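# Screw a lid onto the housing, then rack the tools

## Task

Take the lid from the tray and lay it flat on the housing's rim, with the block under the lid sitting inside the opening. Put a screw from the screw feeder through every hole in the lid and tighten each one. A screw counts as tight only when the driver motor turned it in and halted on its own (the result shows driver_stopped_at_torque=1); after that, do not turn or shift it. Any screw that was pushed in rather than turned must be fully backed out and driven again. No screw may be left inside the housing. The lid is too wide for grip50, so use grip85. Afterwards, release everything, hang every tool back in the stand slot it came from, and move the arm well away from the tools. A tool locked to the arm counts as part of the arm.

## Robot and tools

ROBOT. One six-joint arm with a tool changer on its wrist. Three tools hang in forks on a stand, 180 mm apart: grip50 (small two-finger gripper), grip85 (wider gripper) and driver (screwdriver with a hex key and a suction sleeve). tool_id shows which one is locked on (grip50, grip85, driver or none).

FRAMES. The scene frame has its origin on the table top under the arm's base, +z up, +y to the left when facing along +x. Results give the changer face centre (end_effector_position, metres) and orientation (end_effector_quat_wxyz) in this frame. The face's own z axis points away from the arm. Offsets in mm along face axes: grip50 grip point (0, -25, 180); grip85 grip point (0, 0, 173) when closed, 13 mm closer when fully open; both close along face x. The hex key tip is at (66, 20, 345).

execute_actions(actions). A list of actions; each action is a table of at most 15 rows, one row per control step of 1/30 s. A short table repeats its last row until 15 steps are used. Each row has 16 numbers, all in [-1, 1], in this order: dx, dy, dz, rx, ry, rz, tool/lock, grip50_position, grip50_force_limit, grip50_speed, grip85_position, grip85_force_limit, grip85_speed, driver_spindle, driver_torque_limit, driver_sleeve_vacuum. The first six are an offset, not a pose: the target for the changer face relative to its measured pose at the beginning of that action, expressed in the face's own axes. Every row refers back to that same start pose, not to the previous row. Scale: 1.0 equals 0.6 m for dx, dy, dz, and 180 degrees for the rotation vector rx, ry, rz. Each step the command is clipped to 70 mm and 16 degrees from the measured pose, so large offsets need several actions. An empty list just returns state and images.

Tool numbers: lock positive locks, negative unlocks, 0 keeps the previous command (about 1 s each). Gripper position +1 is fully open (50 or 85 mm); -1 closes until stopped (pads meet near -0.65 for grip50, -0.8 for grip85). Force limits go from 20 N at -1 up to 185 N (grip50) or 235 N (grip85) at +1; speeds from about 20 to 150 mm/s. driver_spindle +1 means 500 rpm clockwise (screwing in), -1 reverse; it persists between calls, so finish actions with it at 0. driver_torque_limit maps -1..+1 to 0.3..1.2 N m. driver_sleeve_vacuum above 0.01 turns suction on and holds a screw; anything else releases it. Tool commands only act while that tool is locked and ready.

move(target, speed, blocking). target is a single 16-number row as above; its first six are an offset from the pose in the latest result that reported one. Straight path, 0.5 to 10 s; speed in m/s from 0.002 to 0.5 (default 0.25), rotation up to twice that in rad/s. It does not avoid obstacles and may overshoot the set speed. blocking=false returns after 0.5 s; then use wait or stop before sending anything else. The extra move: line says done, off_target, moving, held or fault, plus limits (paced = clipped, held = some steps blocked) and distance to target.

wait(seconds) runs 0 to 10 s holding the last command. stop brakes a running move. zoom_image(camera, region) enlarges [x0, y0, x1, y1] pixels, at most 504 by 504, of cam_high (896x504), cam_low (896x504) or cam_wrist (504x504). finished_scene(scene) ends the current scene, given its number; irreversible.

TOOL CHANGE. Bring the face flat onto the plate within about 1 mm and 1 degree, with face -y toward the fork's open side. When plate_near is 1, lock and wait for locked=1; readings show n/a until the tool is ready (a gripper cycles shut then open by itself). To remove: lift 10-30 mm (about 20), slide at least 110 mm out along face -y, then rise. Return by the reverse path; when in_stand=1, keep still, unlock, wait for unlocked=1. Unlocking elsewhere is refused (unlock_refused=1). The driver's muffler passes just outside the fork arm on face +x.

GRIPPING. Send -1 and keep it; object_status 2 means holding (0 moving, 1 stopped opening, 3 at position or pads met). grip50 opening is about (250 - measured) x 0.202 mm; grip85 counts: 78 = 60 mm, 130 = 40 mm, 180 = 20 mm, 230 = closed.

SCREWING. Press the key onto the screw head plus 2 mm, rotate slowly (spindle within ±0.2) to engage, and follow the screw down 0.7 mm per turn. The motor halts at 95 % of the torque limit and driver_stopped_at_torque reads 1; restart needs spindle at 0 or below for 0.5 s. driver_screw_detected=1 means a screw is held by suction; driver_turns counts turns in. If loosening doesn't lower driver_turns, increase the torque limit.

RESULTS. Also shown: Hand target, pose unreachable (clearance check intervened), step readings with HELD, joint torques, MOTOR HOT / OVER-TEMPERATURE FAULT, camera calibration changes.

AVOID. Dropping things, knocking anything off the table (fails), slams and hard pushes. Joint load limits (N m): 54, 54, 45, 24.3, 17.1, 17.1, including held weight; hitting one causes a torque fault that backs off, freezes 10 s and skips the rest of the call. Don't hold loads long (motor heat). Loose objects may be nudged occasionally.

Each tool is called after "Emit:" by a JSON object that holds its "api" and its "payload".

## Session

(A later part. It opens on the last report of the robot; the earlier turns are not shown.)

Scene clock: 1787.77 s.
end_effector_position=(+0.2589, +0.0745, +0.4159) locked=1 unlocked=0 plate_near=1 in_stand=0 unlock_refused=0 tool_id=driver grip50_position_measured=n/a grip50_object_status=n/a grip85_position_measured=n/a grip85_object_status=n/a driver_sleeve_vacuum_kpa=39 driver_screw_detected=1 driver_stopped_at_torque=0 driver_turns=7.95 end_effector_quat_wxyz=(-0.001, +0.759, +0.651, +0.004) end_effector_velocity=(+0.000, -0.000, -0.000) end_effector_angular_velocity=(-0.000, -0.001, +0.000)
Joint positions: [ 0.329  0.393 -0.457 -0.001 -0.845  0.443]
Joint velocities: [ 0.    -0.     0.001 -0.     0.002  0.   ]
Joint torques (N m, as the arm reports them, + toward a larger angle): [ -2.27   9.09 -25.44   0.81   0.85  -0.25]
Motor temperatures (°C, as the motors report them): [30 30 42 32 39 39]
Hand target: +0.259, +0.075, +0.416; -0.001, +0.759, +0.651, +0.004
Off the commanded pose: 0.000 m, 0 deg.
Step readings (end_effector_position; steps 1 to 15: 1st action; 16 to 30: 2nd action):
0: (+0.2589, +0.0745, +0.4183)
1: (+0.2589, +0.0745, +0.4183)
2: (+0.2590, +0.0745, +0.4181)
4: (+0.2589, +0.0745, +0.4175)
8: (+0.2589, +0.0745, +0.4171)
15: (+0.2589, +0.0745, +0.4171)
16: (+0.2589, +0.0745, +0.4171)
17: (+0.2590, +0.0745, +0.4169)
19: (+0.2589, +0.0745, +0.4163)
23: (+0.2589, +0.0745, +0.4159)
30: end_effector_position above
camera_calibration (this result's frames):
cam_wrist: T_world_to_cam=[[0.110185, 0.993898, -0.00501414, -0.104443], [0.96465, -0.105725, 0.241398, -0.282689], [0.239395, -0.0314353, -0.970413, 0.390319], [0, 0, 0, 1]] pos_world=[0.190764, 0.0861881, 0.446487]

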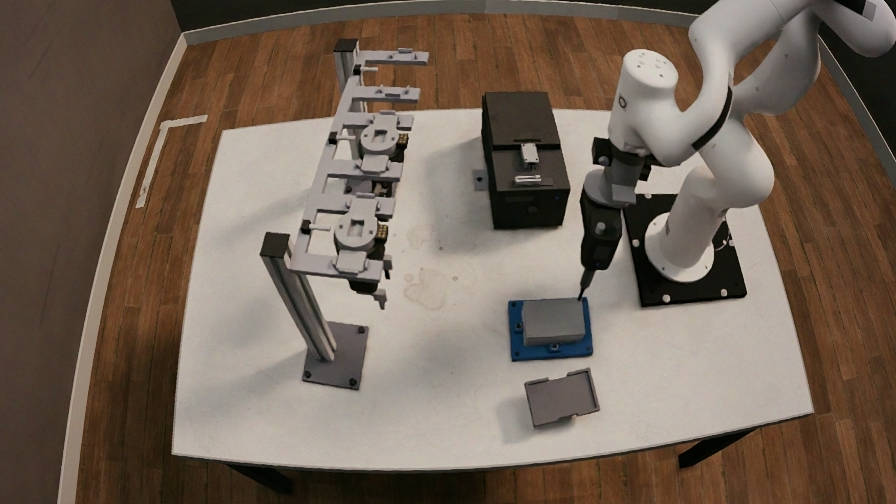

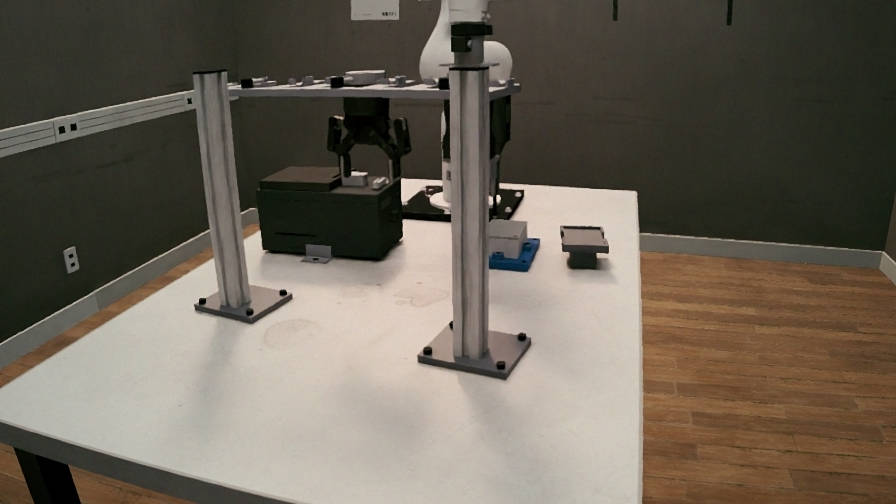

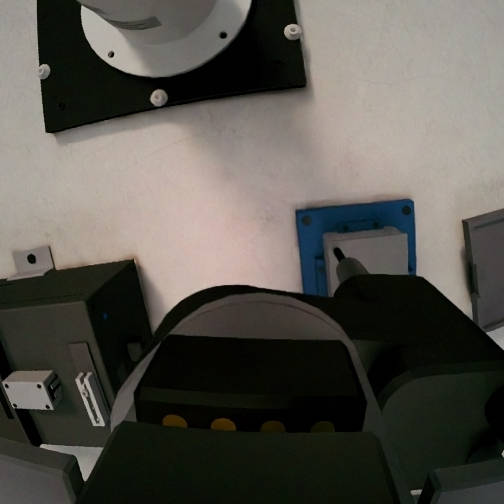

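Emit:
{"api": "execute_actions", "payload": {"actions": [[[0,0,0.0016,0,0,0,0,0,0,0,0,0,0,0,0,1]],[[0,0,0.0012,0,0,0,0,0,0,0,0,0,0,0,0,1]],[[0,0,0.0008,0,0,0,0,0,0,0,0,0,0,0.15,0,1]],[[0,0,0.0009,0,0,0,0,0,0,0,0,0,0,0.15,0,1]],[[0,0,0.0009,0,0,0,0,0,0,0,0,0,0,0.15,0,1]],[[0,0,0.0009,0,0,0,0,0,0,0,0,0,0,0.15,0,1]],[[0,0,0,0,0,0,0,0,0,0,0,0,0,0,0,1]]]}}

Emit:
{"api": "zoom_image", "payload": {"camera": "cam_wrist", "region": [315, 225, 355, 265]}}

Scene clock: 1801.27 s.
end_effector_position=(+0.2589, +0.0746, +0.4122) locked=1 unlocked=0 plate_near=1 in_stand=0 unlock_refused=0 tool_id=driver grip50_position_measured=n/a grip50_object_status=n/a grip85_position_measured=n/a grip85_object_status=n/a driver_sleeve_vacuum_kpa=39 driver_screw_detected=1 driver_stopped_at_torque=0 driver_turns=10.42 end_effector_quat_wxyz=(-0.001, +0.759, +0.651, +0.004) end_effector_velocity=(+0.001, -0.000, +0.000) end_effector_angular_velocity=(+0.001, -0.002, -0.002)
Joint positions: [ 0.329  0.387 -0.451 -0.001 -0.835  0.443]
Joint velocities: [-0.001 -0.001 -0.001  0.     0.001  0.   ]
Joint torques (N m, as the arm reports them, + toward a larger angle): [ -1.96   9.06 -24.32   0.38   1.41  -0.17]
Motor temperatures (°C, as the motors report them): [30 30 42 32 39 39]
Hand target: +0.259, +0.075, +0.412; -0.001, +0.759, +0.651, +0.004
Off the commanded pose: 0.000 m, 0 deg.
Step readings (end_effector_position; steps 1 to 15: 1st action; 16 to 30: 2nd action; 31 to 45: 3rd action; 46 to 60: 4th action; 61 to 75: 5th action; 76 to 90: 6th action; 91 to 105: 7th action):
0: (+0.2589, +0.0745, +0.4159)
1: (+0.2589, +0.0745, +0.4159)
2: (+0.2590, +0.0746, +0.4158)
4: (+0.2589, +0.0745, +0.4153)
8: (+0.2589, +0.0745, +0.4150)
15: (+0.2589, +0.0745, +0.4149)
16: (+0.2589, +0.0745, +0.4149)
17: (+0.2590, +0.0746, +0.4148)
19: (+0.2589, +0.0745, +0.4145)
23: (+0.2590, +0.0746, +0.4144)
30: (+0.2590, +0.0746, +0.4143)
31: (+0.2589, +0.0746, +0.4142)
32: (+0.2589, +0.0746, +0.4142)
34: (+0.2589, +0.0745, +0.4139)
38: (+0.2589, +0.0745, +0.4138)
45: (+0.2589, +0.0746, +0.4138)
46: (+0.2589, +0.0746, +0.4138)
47: (+0.2590, +0.0746, +0.4137)
49: (+0.2589, +0.0746, +0.4134)
53: (+0.2589, +0.0746, +0.4133)
60: (+0.2589, +0.0746, +0.4132)
61: (+0.2589, +0.0746, +0.4132)
62: (+0.2589, +0.0746, +0.4132)
64: (+0.2589, +0.0746, +0.4129)
68: (+0.2589, +0.0746, +0.4127)
75: (+0.2589, +0.0746, +0.4127)
76: (+0.2589, +0.0746, +0.4127)
77: (+0.2589, +0.0746, +0.4126)
79: (+0.2589, +0.0746, +0.4123)
83: (+0.2589, +0.0746, +0.4122)
90: (+0.2589, +0.0746, +0.4122)
91: (+0.2589, +0.0746, +0.4122)
92: (+0.2589, +0.0746, +0.4122)
94: (+0.2589, +0.0746, +0.4122)
98: (+0.2589, +0.0746, +0.4122)
105: end_effector_position above
camera_calibration (this result's frames):
cam_wrist: T_world_to_cam=[[0.110169, 0.9939, -0.0050197, -0.104481], [0.964677, -0.105711, 0.241295, -0.281747], [0.239292, -0.0314257, -0.970439, 0.386724], [0, 0, 0, 1]] pos_world=[0.190765, 0.0862127, 0.442752]

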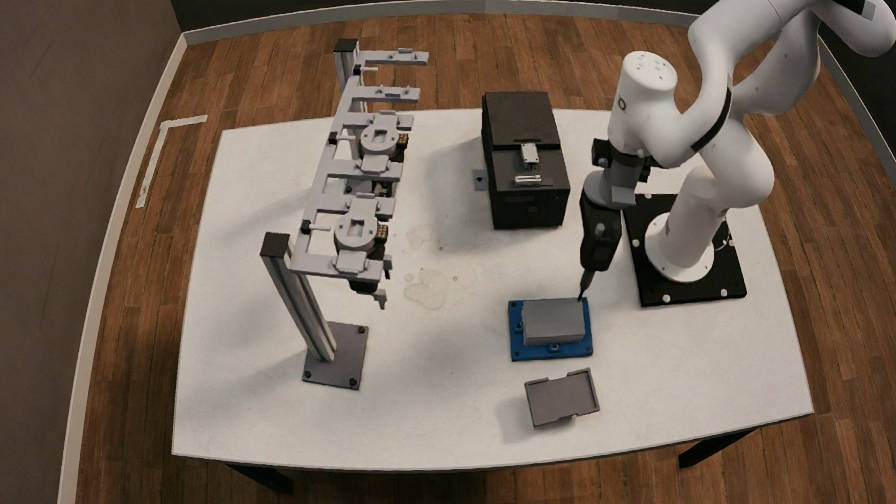

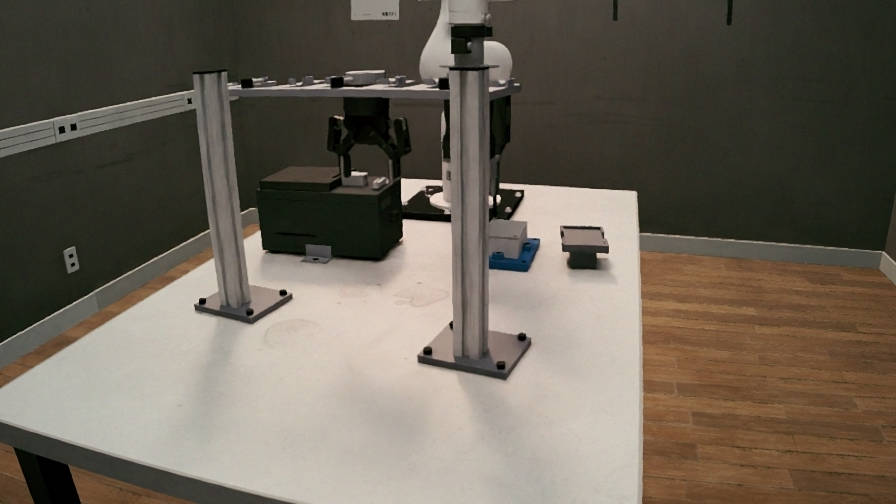

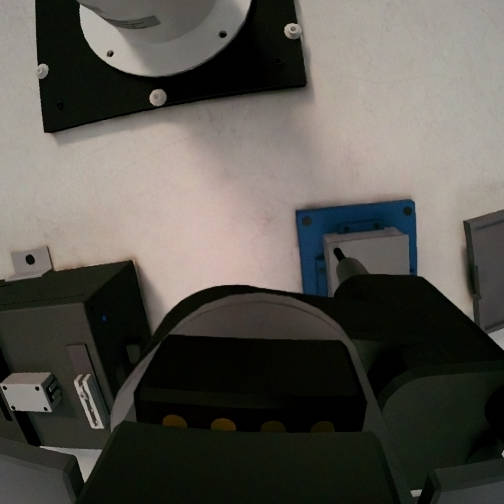

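Region (315, 225, 355, 265) of cam_wrist's 504x504 image, scaled by 12.600, with more detail than that image has.

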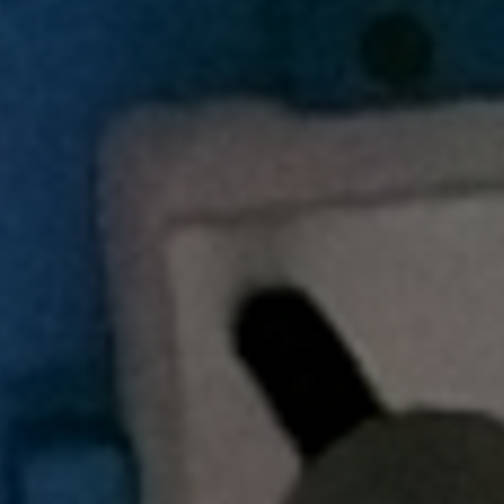

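Emit:
{"api": "execute_actions", "payload": {"actions": [[[0,0,0.0006,0,0,0,0,0,0,0,0,0,0,0.15,0,1]],[[0,0,0.0008,0,0,0,0,0,0,0,0,0,0,0.15,0,1]],[[0,0,0.0008,0,0,0,0,0,0,0,0,0,0,0.15,0,1]],[[0,0,0.0008,0,0,0,0,0,0,0,0,0,0,0.15,0,1]],[[0,0,0.0008,0,0,0,0,0,0,0,0,0,0,0.15,0,1]],[[0,0,0.0008,0,0,0,0,0,0,0,0,0,0,0.15,0,1]],[[0,0,0.0008,0,0,0,0,0,0,0,0,0,0,0.15,0,1]],[[0,0,0,0,0,0,0,0,0,0,0,0,0,0.15,0,1]],[[0,0,0,0,0,0,0,0,0,0,0,0,0,0,0,1]]]}}

Scene clock: 1816.70 s.
end_effector_position=(+0.2590, +0.0746, +0.4089) locked=1 unlocked=0 plate_near=1 in_stand=0 unlock_refused=0 tool_id=driver grip50_position_measured=n/a grip50_object_status=n/a grip85_position_measured=n/a grip85_object_status=n/a driver_sleeve_vacuum_kpa=40 driver_screw_detected=1 driver_stopped_at_torque=1 driver_turns=14.13 end_effector_quat_wxyz=(-0.001, +0.759, +0.651, +0.004) end_effector_velocity=(-0.000, +0.000, -0.000) end_effector_angular_velocity=(-0.000, +0.001, +0.001)
Joint positions: [ 0.329  0.383 -0.446 -0.001 -0.825  0.442]
Joint velocities: [ 0.001  0.     0.001  0.    -0.    -0.   ]
Joint torques (N m, as the arm reports them, + toward a larger angle): [ -2.31   6.8  -24.71  -0.05   1.47  -0.2 ]
Motor temperatures (°C, as the motors report them): [30 30 41 32 40 39]
Hand target: +0.259, +0.075, +0.409; -0.001, +0.759, +0.651, +0.004
Off the commanded pose: 0.000 m, 0 deg.
Step readings (end_effector_position; steps 1 to 15: 1st action; 16 to 30: 2nd action; 31 to 45: 3rd action; 46 to 60: 4th action; 61 to 75: 5th action; 76 to 90: 6th action; 91 to 105: 7th action; 106 to 120: 8th action; 121 to 135: 9th action):
0: (+0.2589, +0.0746, +0.4122)
1: (+0.2589, +0.0746, +0.4122)
2: (+0.2589, +0.0746, +0.4121)
4: (+0.2589, +0.0746, +0.4119)
8: (+0.2589, +0.0746, +0.4118)
15: (+0.2589, +0.0746, +0.4118)
16: (+0.2589, +0.0746, +0.4118)
17: (+0.2590, +0.0746, +0.4117)
19: (+0.2589, +0.0746, +0.4115)
23: (+0.2589, +0.0746, +0.4113)
30: (+0.2589, +0.0746, +0.4113)
31: (+0.2589, +0.0746, +0.4113)
32: (+0.2589, +0.0746, +0.4112)
34: (+0.2589, +0.0746, +0.4110)
38: (+0.2589, +0.0746, +0.4108)
45: (+0.2589, +0.0746, +0.4108)
46: (+0.2589, +0.0746, +0.4108)
47: (+0.2589, +0.0746, +0.4108)
49: (+0.2589, +0.0746, +0.4105)
53: (+0.2589, +0.0746, +0.4104)
60: (+0.2589, +0.0746, +0.4104)
61: (+0.2589, +0.0746, +0.4103)
62: (+0.2590, +0.0746, +0.4103)
64: (+0.2589, +0.0746, +0.4100)
68: (+0.2589, +0.0746, +0.4099)
75: (+0.2589, +0.0746, +0.4099)
76: (+0.2589, +0.0746, +0.4099)
77: (+0.2590, +0.0746, +0.4098)
79: (+0.2589, +0.0746, +0.4096)
83: (+0.2589, +0.0746, +0.4094)
90: (+0.2589, +0.0746, +0.4094)
91: (+0.2590, +0.0746, +0.4094)
92: (+0.2590, +0.0746, +0.4093)
94: (+0.2589, +0.0746, +0.4091)
98: (+0.2589, +0.0746, +0.4089)
105: (+0.2590, +0.0746, +0.4089)
106: (+0.2590, +0.0746, +0.4089)
107: (+0.2590, +0.0746, +0.4089)
109: (+0.2590, +0.0746, +0.4089)
113: (+0.2590, +0.0746, +0.4089)
120: (+0.2590, +0.0746, +0.4089)
121: (+0.2590, +0.0746, +0.4089)
122: (+0.2590, +0.0746, +0.4089)
124: (+0.2590, +0.0746, +0.4089)
128: (+0.2590, +0.0746, +0.4089)
135: end_effector_position above
camera_calibration (this result's frames):
cam_wrist: T_world_to_cam=[[0.109514, 0.993972, -0.00506924, -0.104336], [0.96474, -0.105062, 0.241328, -0.281052], [0.239341, -0.0313193, -0.97043, 0.383557], [0, 0, 0, 1]] pos_world=[0.190767, 0.0861915, 0.439512]

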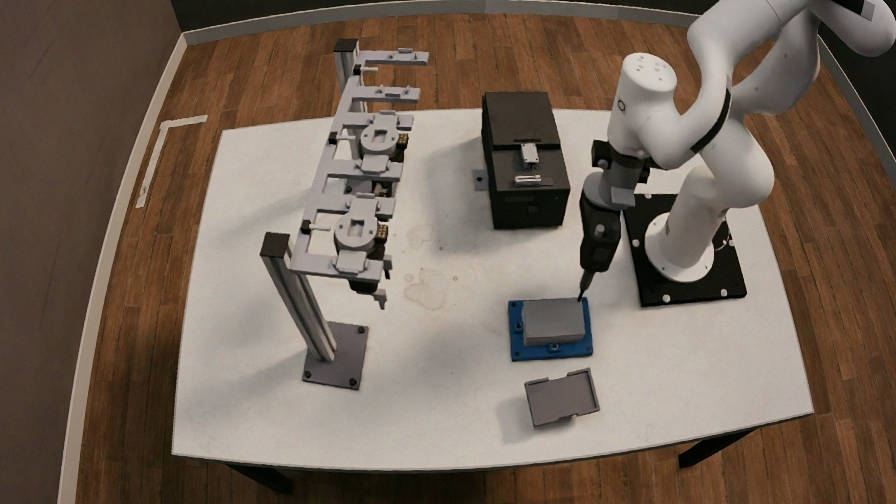

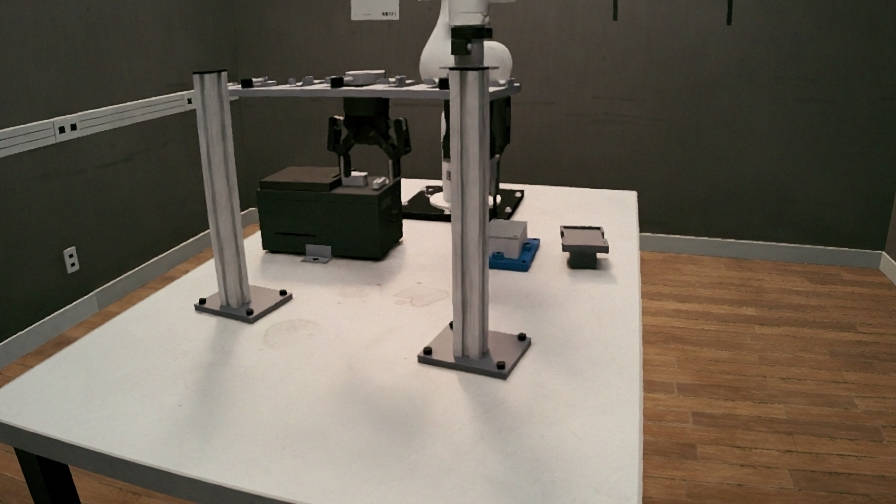

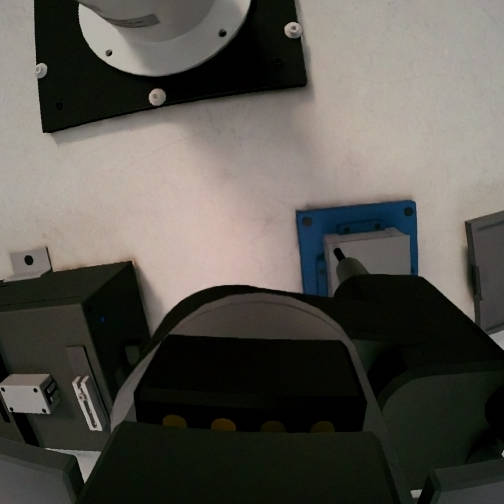

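Emit:
{"api": "execute_actions", "payload": {"actions": [[[0,0,0,0,0,0,0,0,0,0,0,0,0,0,0,0]],[[0,0,-0.01,0,0,0,0,0,0,0,0,0,0,0,0,0]]]}}

Emit:
{"api": "move", "payload": {"target": [0,0,-0.17,0,0,0,0,0,0,0,0,0,0,0,0,0], "speed": 0.15}}

Emit:
{"api": "zoom_image", "payload": {"camera": "cam_wrist", "region": [270, 170, 430, 330]}}

Scene clock: 1827.83 s.
end_effector_position=(+0.2589, +0.0746, +0.4148) locked=1 unlocked=0 plate_near=1 in_stand=0 unlock_refused=0 tool_id=driver grip50_position_measured=n/a grip50_object_status=n/a grip85_position_measured=n/a grip85_object_status=n/a driver_sleeve_vacuum_kpa=0 driver_screw_detected=0 driver_stopped_at_torque=1 driver_turns=14.13 end_effector_quat_wxyz=(-0.001, +0.759, +0.651, +0.004) end_effector_velocity=(+0.001, +0.000, +0.001) end_effector_angular_velocity=(+0.001, -0.001, +0.000)
Joint positions: [ 0.329  0.391 -0.455 -0.001 -0.843  0.442]
Joint velocities: [ 0.     0.    -0.002  0.    -0.001 -0.   ]
Joint torques (N m, as the arm reports them, + toward a larger angle): [ -2.25   8.32 -25.62   0.51   0.86  -0.29]
Motor temperatures (°C, as the motors report them): [30 30 41 32 40 39]
Hand target: +0.259, +0.075, +0.415; -0.001, +0.759, +0.651, +0.004
Off the commanded pose: 0.000 m, 0 deg.
Step readings (end_effector_position; steps 1 to 15: 1st action; 16 to 30: 2nd action):
0: (+0.2590, +0.0746, +0.4089)
1: (+0.2590, +0.0746, +0.4089)
2: (+0.2590, +0.0746, +0.4089)
4: (+0.2590, +0.0746, +0.4089)
8: (+0.2590, +0.0746, +0.4089)
15: (+0.2590, +0.0746, +0.4089)
16: (+0.2590, +0.0746, +0.4089)
17: (+0.2589, +0.0746, +0.4095)
19: (+0.2590, +0.0746, +0.4125)
23: (+0.2591, +0.0746, +0.4147)
30: end_effector_position above
camera_calibration (this result's frames):
cam_wrist: T_world_to_cam=[[0.109511, 0.993972, -0.00509933, -0.104249], [0.964754, -0.105054, 0.241275, -0.282429], [0.239285, -0.0313419, -0.970443, 0.389341], [0, 0, 0, 1]] pos_world=[0.190728, 0.0861531, 0.445445]

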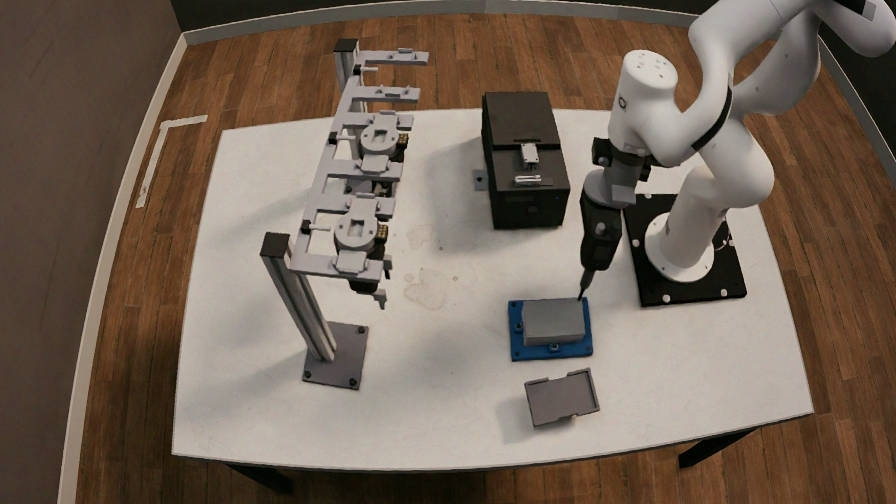

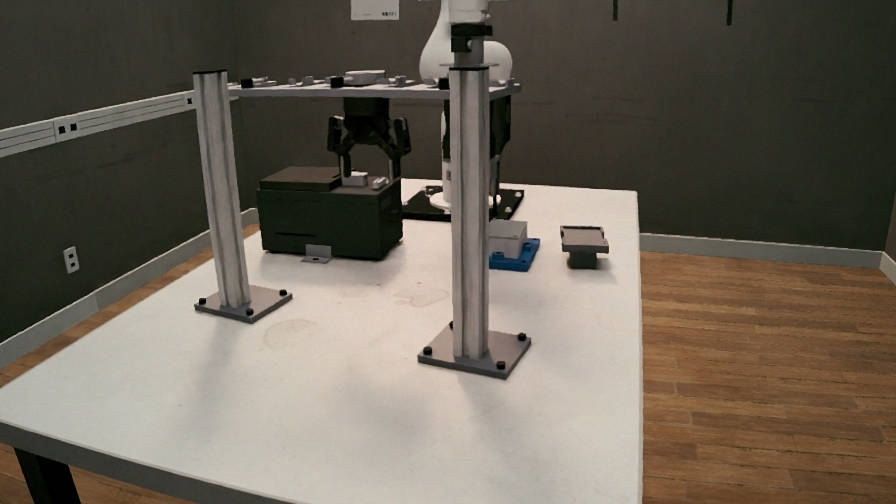

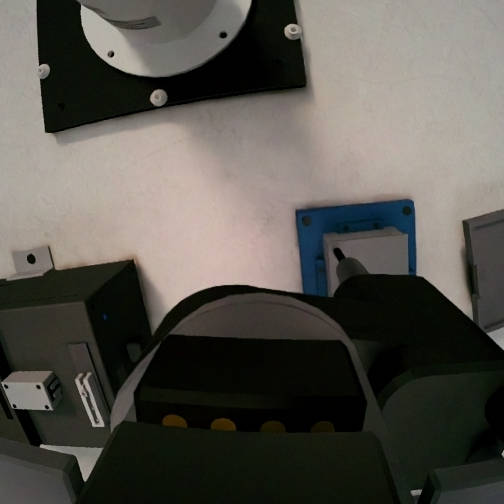

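Scene clock: 1828.93 s.
end_effector_position=(+0.2584, +0.0741, +0.5165) locked=1 unlocked=0 plate_near=1 in_stand=0 unlock_refused=0 tool_id=driver grip50_position_measured=n/a grip50_object_status=n/a grip85_position_measured=n/a grip85_object_status=n/a driver_sleeve_vacuum_kpa=0 driver_screw_detected=0 driver_stopped_at_torque=1 driver_turns=14.13 end_effector_quat_wxyz=(-0.001, +0.759, +0.651, +0.004) end_effector_velocity=(+0.000, +0.000, +0.002) end_effector_angular_velocity=(-0.000, -0.000, +0.000)
Joint positions: [ 0.33   0.477 -0.635 -0.001 -1.108  0.442]
Joint velocities: [ 0.    -0.    -0.003 -0.    -0.003  0.   ]
Joint torques (N m, as the arm reports them, + toward a larger angle): [  0.06   5.99 -27.52   0.56   0.84  -0.35]
Motor temperatures (°C, as the motors report them): [30 30 41 32 40 39]
Hand target: +0.258, +0.074, +0.517; -0.001, +0.759, +0.651, +0.004
Off the commanded pose: 0.000 m, 0 deg.
move: done
camera_calibration (this result's frames):
cam_wrist: T_world_to_cam=[[0.109121, 0.994015, -0.00517248, -0.103052], [0.964982, -0.104682, 0.240524, -0.306189], [0.238543, -0.0312377, -0.970629, 0.488345], [0, 0, 0, 1]] pos_world=[0.19022, 0.0856374, 0.547115]

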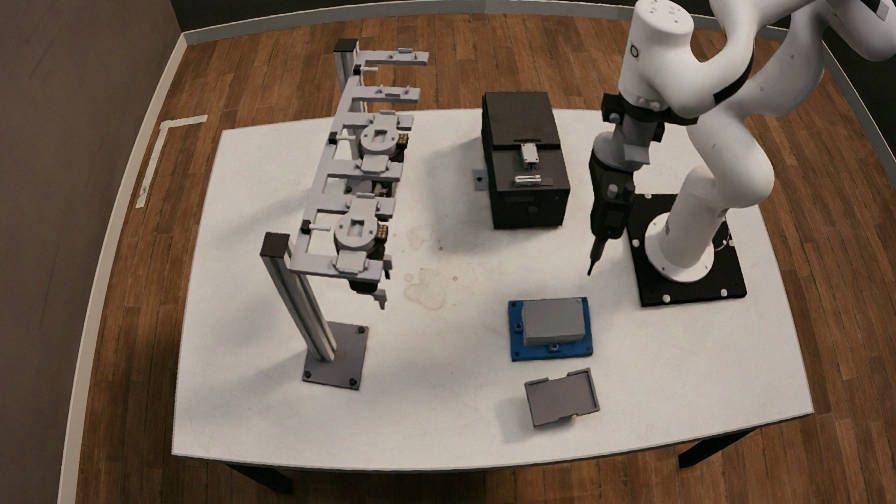

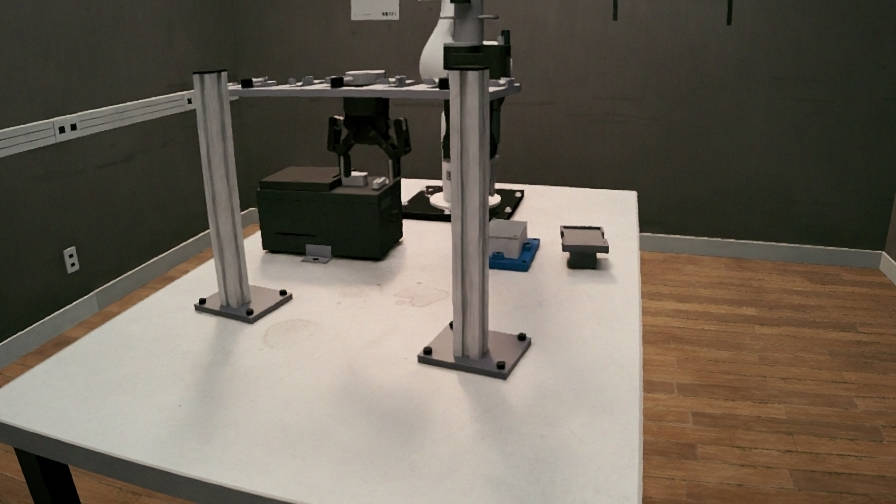

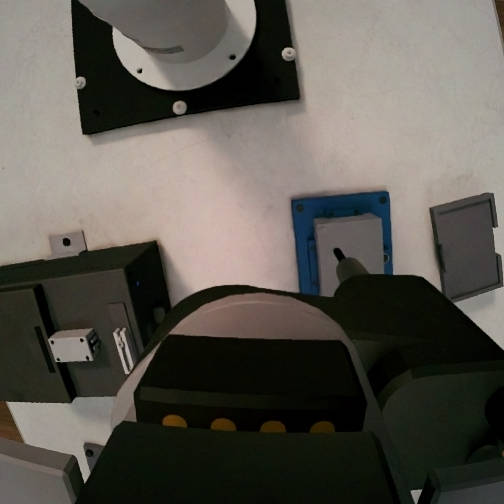

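Region (270, 170, 430, 330) of cam_wrist's 504x504 image, scaled by 3.150, with more detail than that image has.

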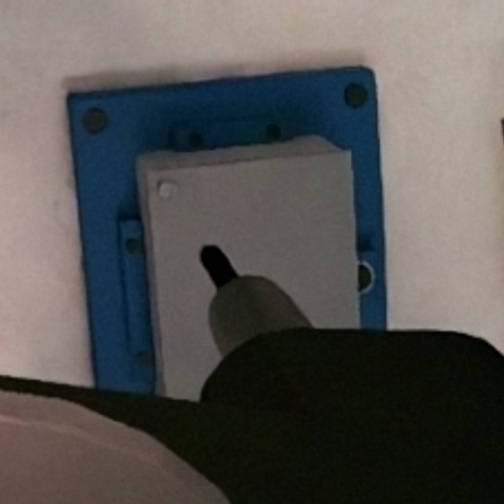

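Emit:
{"api": "move", "payload": {"target": [0,0,-0.09,0,0,0,0,0,0,0,0,0,0,0,0,0], "speed": 0.2}}

Emit:
{"api": "move", "payload": {"target": [-0.3302,0.4603,0,0,0,0,0,0,0,0,0,0,0,0,0,0], "speed": 0.25}}

Scene clock: 1847.50 s.
end_effector_position=(+0.2581, +0.0738, +0.5701) locked=1 unlocked=0 plate_near=1 in_stand=0 unlock_refused=0 tool_id=driver grip50_position_measured=n/a grip50_object_status=n/a grip85_position_measured=n/a grip85_object_status=n/a driver_sleeve_vacuum_kpa=0 driver_screw_detected=0 driver_stopped_at_torque=1 driver_turns=14.13 end_effector_quat_wxyz=(-0.001, +0.759, +0.651, +0.003) end_effector_velocity=(+0.000, +0.000, +0.001) end_effector_angular_velocity=(-0.001, +0.001, +0.001)
Joint positions: [ 0.33   0.486 -0.748 -0.001 -1.232  0.442]
Joint velocities: [ 0.    -0.001 -0.004 -0.001 -0.004 -0.   ]
Joint torques (N m, as the arm reports them, + toward a larger angle): [ -1.81   5.06 -27.32   0.68   0.76  -0.35]
Motor temperatures (°C, as the motors report them): [30 30 42 32 40 39]
Hand target: +0.258, +0.074, +0.570; -0.001, +0.759, +0.651, +0.004
Off the commanded pose: 0.000 m, 0 deg.
move: done
camera_calibration (this result's frames):
cam_wrist: T_world_to_cam=[[0.108915, 0.994037, -0.00534482, -0.10234], [0.965145, -0.10446, 0.239967, -0.318621], [0.237977, -0.0312946, -0.970766, 0.540708], [0, 0, 0, 1]] pos_world=[0.189986, 0.0853681, 0.600812]

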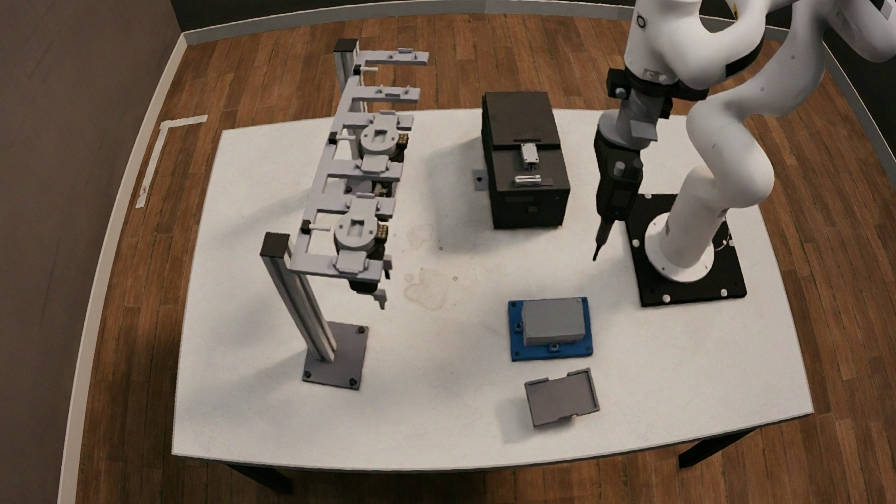

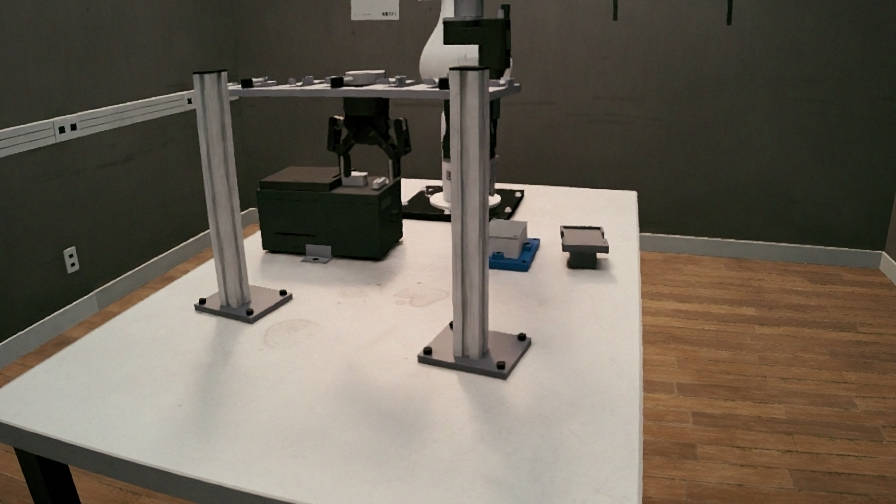

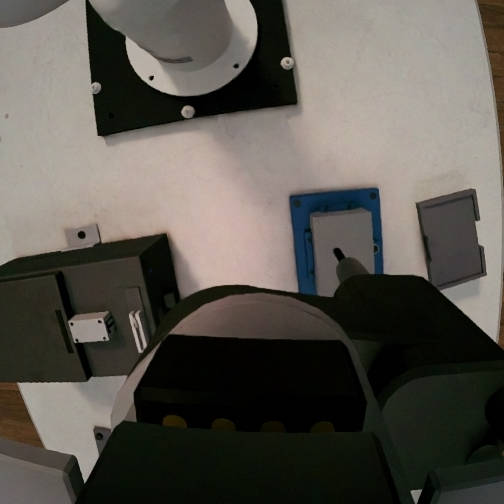

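Scene clock: 1849.37 s.
end_effector_position=(+0.5005, -0.1642, +0.5699) locked=1 unlocked=0 plate_near=1 in_stand=0 unlock_refused=0 tool_id=driver grip50_position_measured=n/a grip50_object_status=n/a grip85_position_measured=n/a grip85_object_status=n/a driver_sleeve_vacuum_kpa=0 driver_screw_detected=0 driver_stopped_at_torque=1 driver_turns=14.13 end_effector_quat_wxyz=(-0.001, +0.759, +0.651, +0.003) end_effector_velocity=(+0.001, -0.001, -0.000) end_effector_angular_velocity=(-0.002, -0.001, +0.000)
Joint positions: [-0.271 -0.195 -1.348  0.001 -1.15  -0.159]
Joint velocities: [-0.001 -0.003 -0.003 -0.002  0.001 -0.   ]
Joint torques (N m, as the arm reports them, + toward a larger angle): [ -2.03  47.8  -26.36   0.9    0.23  -0.24]
Motor temperatures (°C, as the motors report them): [30 30 42 32 40 39]
Hand target: +0.501, -0.164, +0.570; -0.001, +0.759, +0.651, +0.003
Off the commanded pose: 0.001 m, 0 deg.
move: done
camera_calibration (this result's frames):
cam_wrist: T_world_to_cam=[[0.108808, 0.994045, -0.0059935, 0.108231], [0.965034, -0.104182, 0.240531, -0.577582], [0.238474, -0.0319556, -0.970623, 0.474934], [0, 0, 0, 1]] pos_world=[0.43235, -0.152584, 0.600557]

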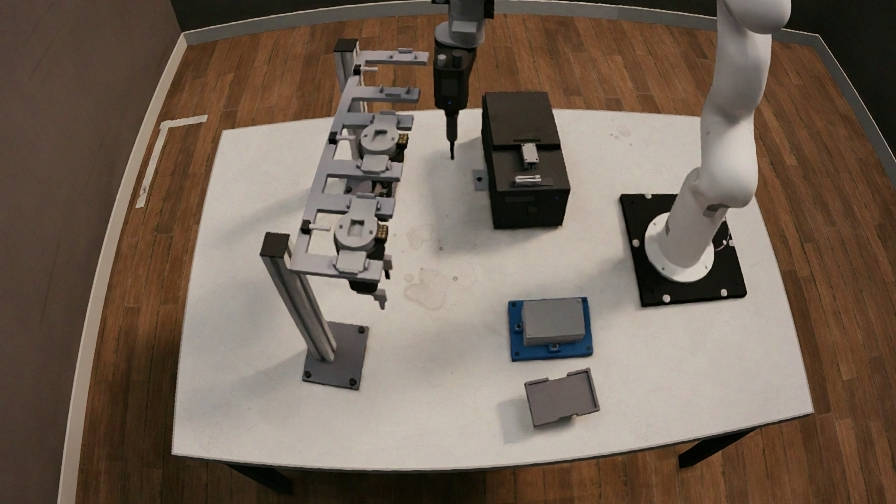

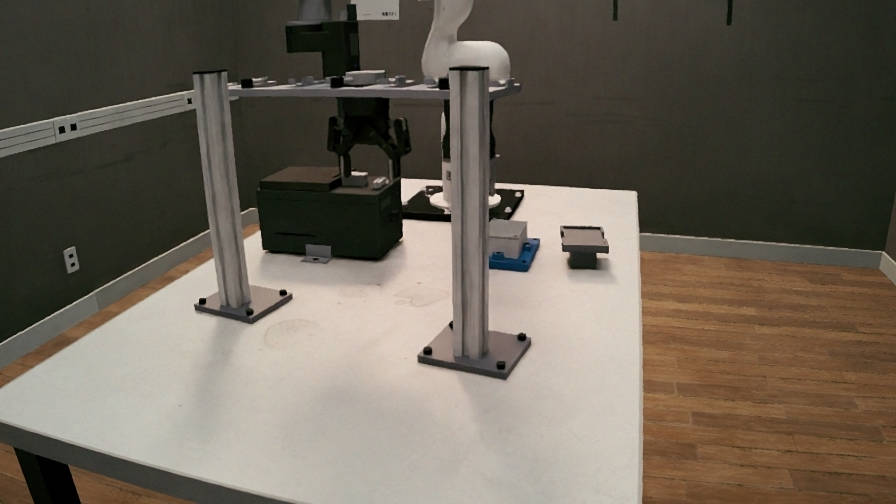

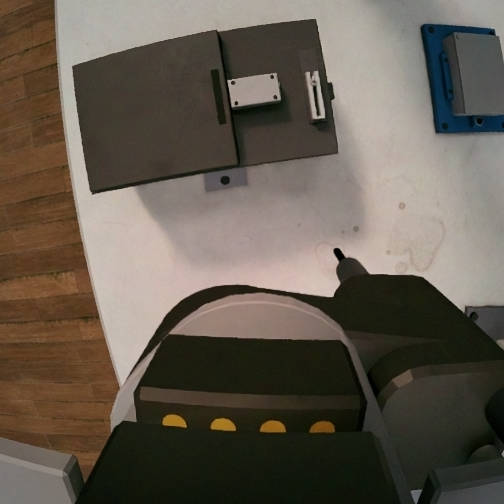

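Emit:
{"api": "move", "payload": {"target": [0.0009,0.0012,0.229,0,0,0,0,0,0,0,0,0,0,0,0,0], "speed": 0.15}}

Scene clock: 1873.03 s.
end_effector_position=(+0.5018, -0.1632, +0.4330) locked=1 unlocked=0 plate_near=1 in_stand=0 unlock_refused=0 tool_id=driver grip50_position_measured=n/a grip50_object_status=n/a grip85_position_measured=n/a grip85_object_status=n/a driver_sleeve_vacuum_kpa=0 driver_screw_detected=0 driver_stopped_at_torque=1 driver_turns=14.13 end_effector_quat_wxyz=(-0.000, +0.759, +0.651, +0.003) end_effector_velocity=(-0.001, +0.000, -0.003) end_effector_angular_velocity=(+0.002, +0.003, -0.001)
Joint positions: [-0.27  -0.276 -1.134  0.    -0.854 -0.158]
Joint velocities: [-0.    -0.002  0.004  0.001  0.002  0.001]
Joint torques (N m, as the arm reports them, + toward a larger angle): [ -2.05  50.94 -25.33   0.72   0.28  -0.31]
Motor temperatures (°C, as the motors report them): [30 31 42 32 39 39]
Hand target: +0.502, -0.163, +0.433; -0.001, +0.759, +0.651, +0.003
Off the commanded pose: 0.001 m, 0 deg.
move: done
camera_calibration (this result's frames):
cam_wrist: T_world_to_cam=[[0.109264, 0.993992, -0.00642332, 0.106289], [0.964792, -0.104494, 0.241364, -0.546075], [0.239243, -0.0325695, -0.970413, 0.341198], [0, 0, 0, 1]] pos_world=[0.433607, -0.151599, 0.463589]

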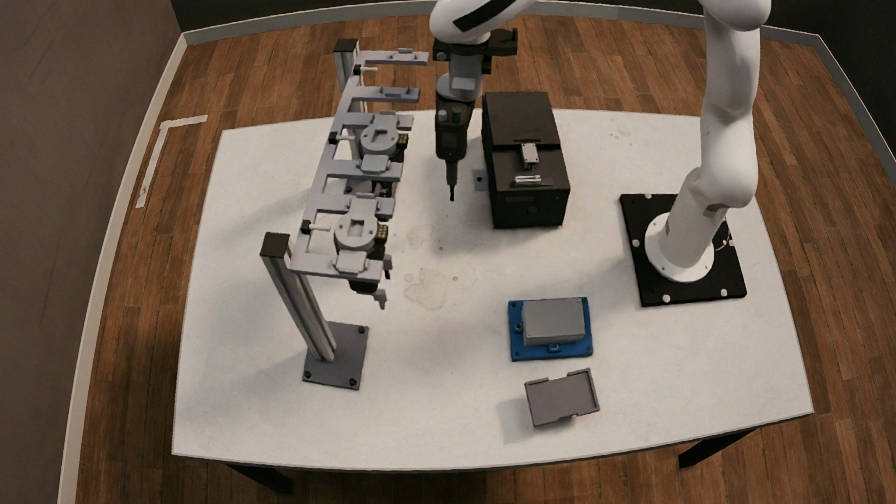

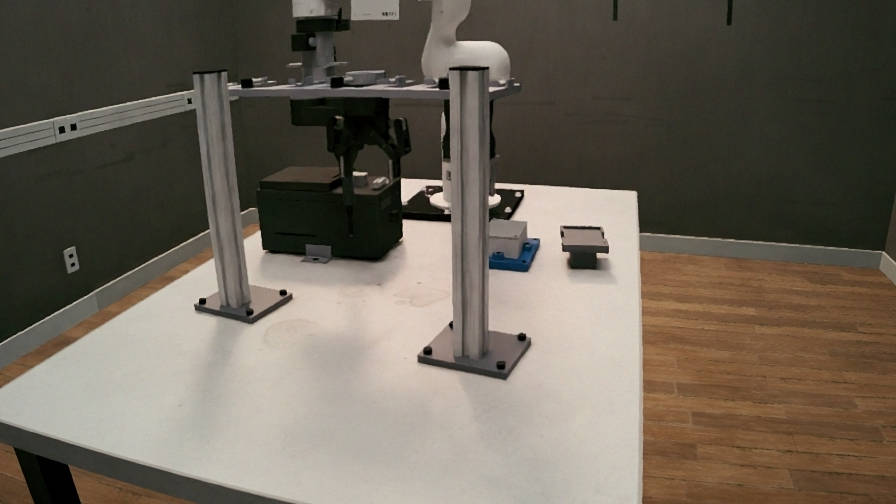

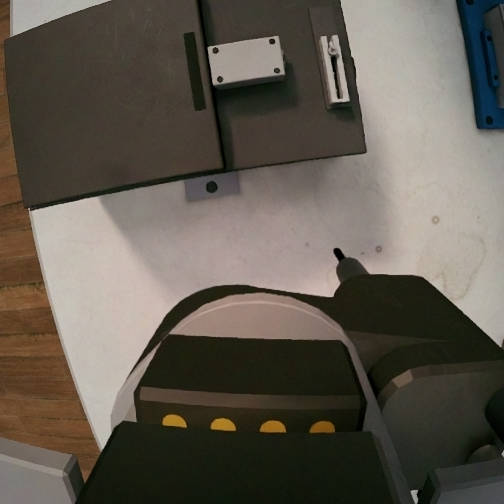

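Emit:
{"api": "move", "payload": {"target": [-0.0012,0.207,0.0007,0,0,0,0,0,0,0,0,0,0,0,0,0], "speed": 0.06}}

Scene clock: 1880.27 s.
end_effector_position=(+0.6243, -0.1829, +0.4329) locked=1 unlocked=0 plate_near=1 in_stand=0 unlock_refused=0 tool_id=driver grip50_position_measured=n/a grip50_object_status=n/a grip85_position_measured=n/a grip85_object_status=n/a driver_sleeve_vacuum_kpa=0 driver_screw_detected=0 driver_stopped_at_torque=1 driver_turns=14.13 end_effector_quat_wxyz=(-0.001, +0.759, +0.651, +0.003) end_effector_velocity=(+0.001, -0.001, -0.000) end_effector_angular_velocity=(+0.000, +0.002, -0.001)
Joint positions: [-0.241 -0.578 -1.549  0.    -0.967 -0.129]
Joint velocities: [-0.001 -0.003 -0.004 -0.    -0.002 -0.   ]
Joint torques (N m, as the arm reports them, + toward a larger angle): [ -2.29  68.57 -25.62   0.83   0.27  -0.19]
Motor temperatures (°C, as the motors report them): [30 31 42 32 39 39]
Hand target: +0.624, -0.183, +0.433; -0.000, +0.759, +0.651, +0.003
Off the commanded pose: 0.000 m, 0 deg.
move: done
camera_calibration (this result's frames):
cam_wrist: T_world_to_cam=[[0.109096, 0.994012, -0.00622586, 0.112504], [0.964867, -0.104387, 0.241111, -0.666181], [0.239017, -0.0323113, -0.970478, 0.311377], [0, 0, 0, 1]] pos_world=[0.556078, -0.17131, 0.463508]

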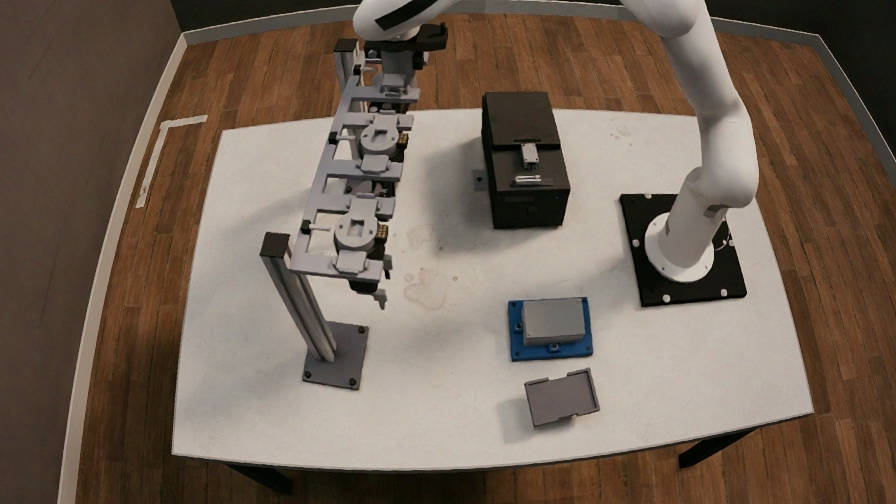

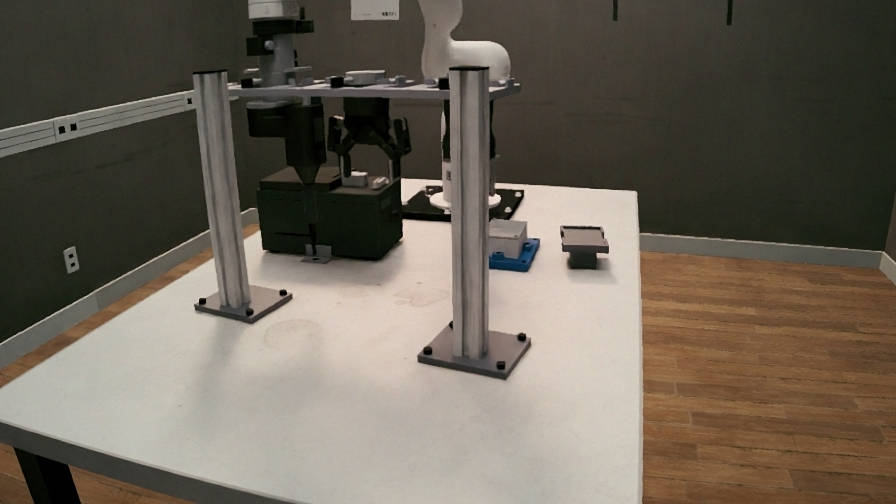

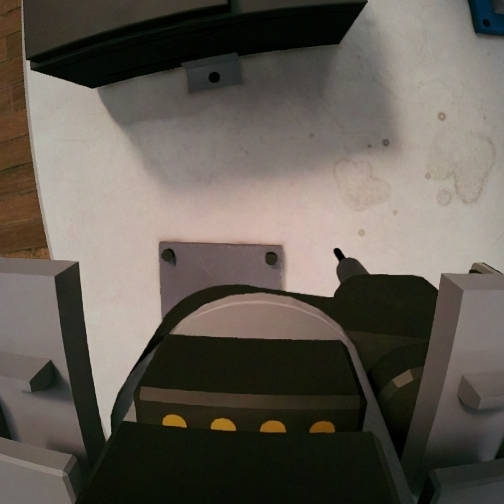

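Emit:
{"api": "move", "payload": {"target": [0,0.0003,0.0335,0,0,0,0,0,0,0,0,0,0,0,0,0], "speed": 0.015}}

Scene clock: 1885.03 s.
end_effector_position=(+0.6245, -0.1829, +0.4128) locked=1 unlocked=0 plate_near=1 in_stand=1 unlock_refused=0 tool_id=driver grip50_position_measured=n/a grip50_object_status=n/a grip85_position_measured=n/a grip85_object_status=n/a driver_sleeve_vacuum_kpa=0 driver_screw_detected=0 driver_stopped_at_torque=1 driver_turns=14.13 end_effector_quat_wxyz=(-0.001, +0.759, +0.651, +0.003) end_effector_velocity=(+0.000, -0.000, +0.001) end_effector_angular_velocity=(-0.000, -0.003, -0.001)
Joint positions: [-0.241 -0.594 -1.526  0.    -0.929 -0.129]
Joint velocities: [-0.     0.001 -0.     0.001  0.002  0.001]
Joint torques (N m, as the arm reports them, + toward a larger angle): [ -0.65  69.91 -25.63   1.04   0.24  -0.2 ]
Motor temperatures (°C, as the motors report them): [30 31 42 32 39 39]
Hand target: +0.624, -0.183, +0.413; -0.001, +0.759, +0.651, +0.003
Off the commanded pose: 0.000 m, 0 deg.
move: done
camera_calibration (this result's frames):
cam_wrist: T_world_to_cam=[[0.109145, 0.994006, -0.00624561, 0.112276], [0.964891, -0.104433, 0.240997, -0.66153], [0.238901, -0.0323299, -0.970506, 0.291936], [0, 0, 0, 1]] pos_world=[0.556306, -0.171251, 0.443454]

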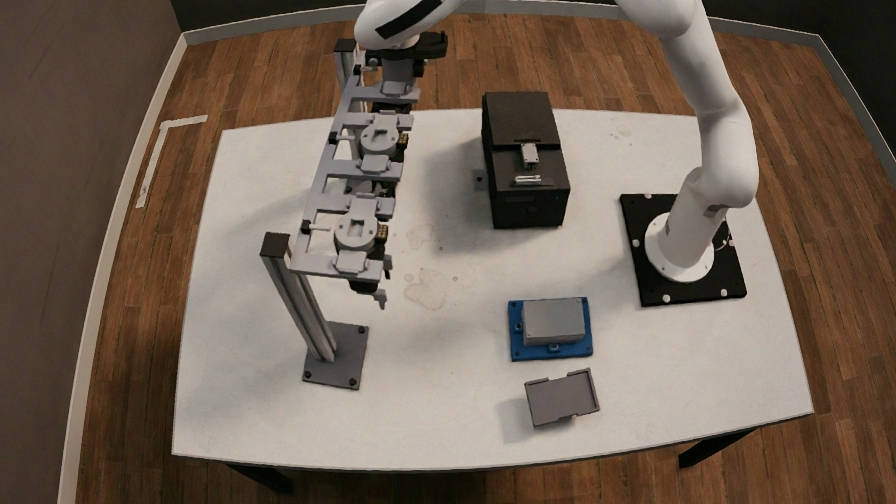

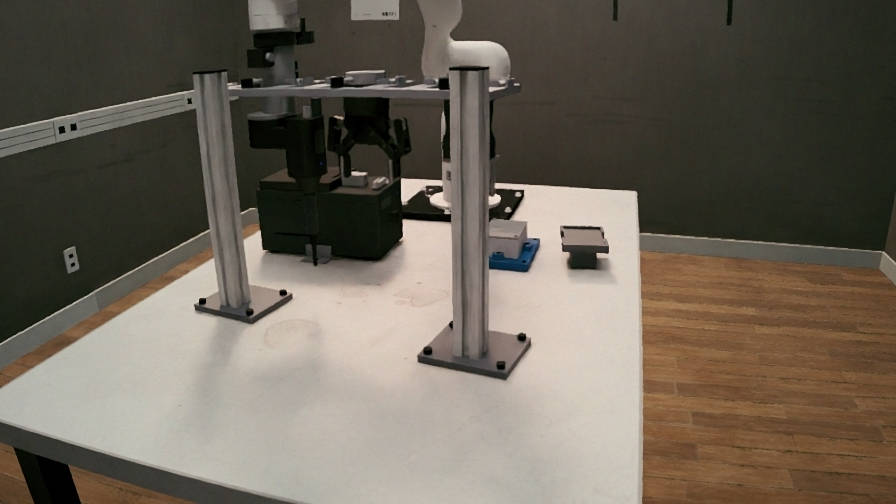

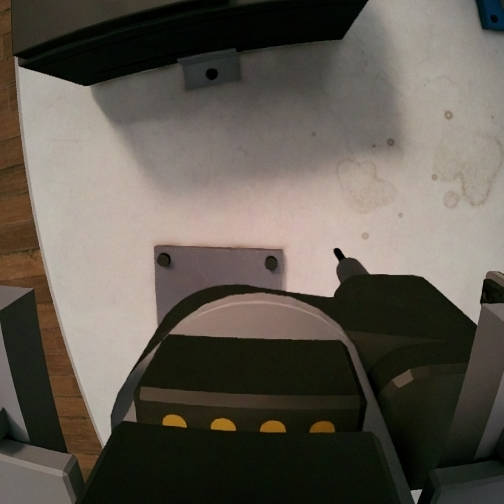

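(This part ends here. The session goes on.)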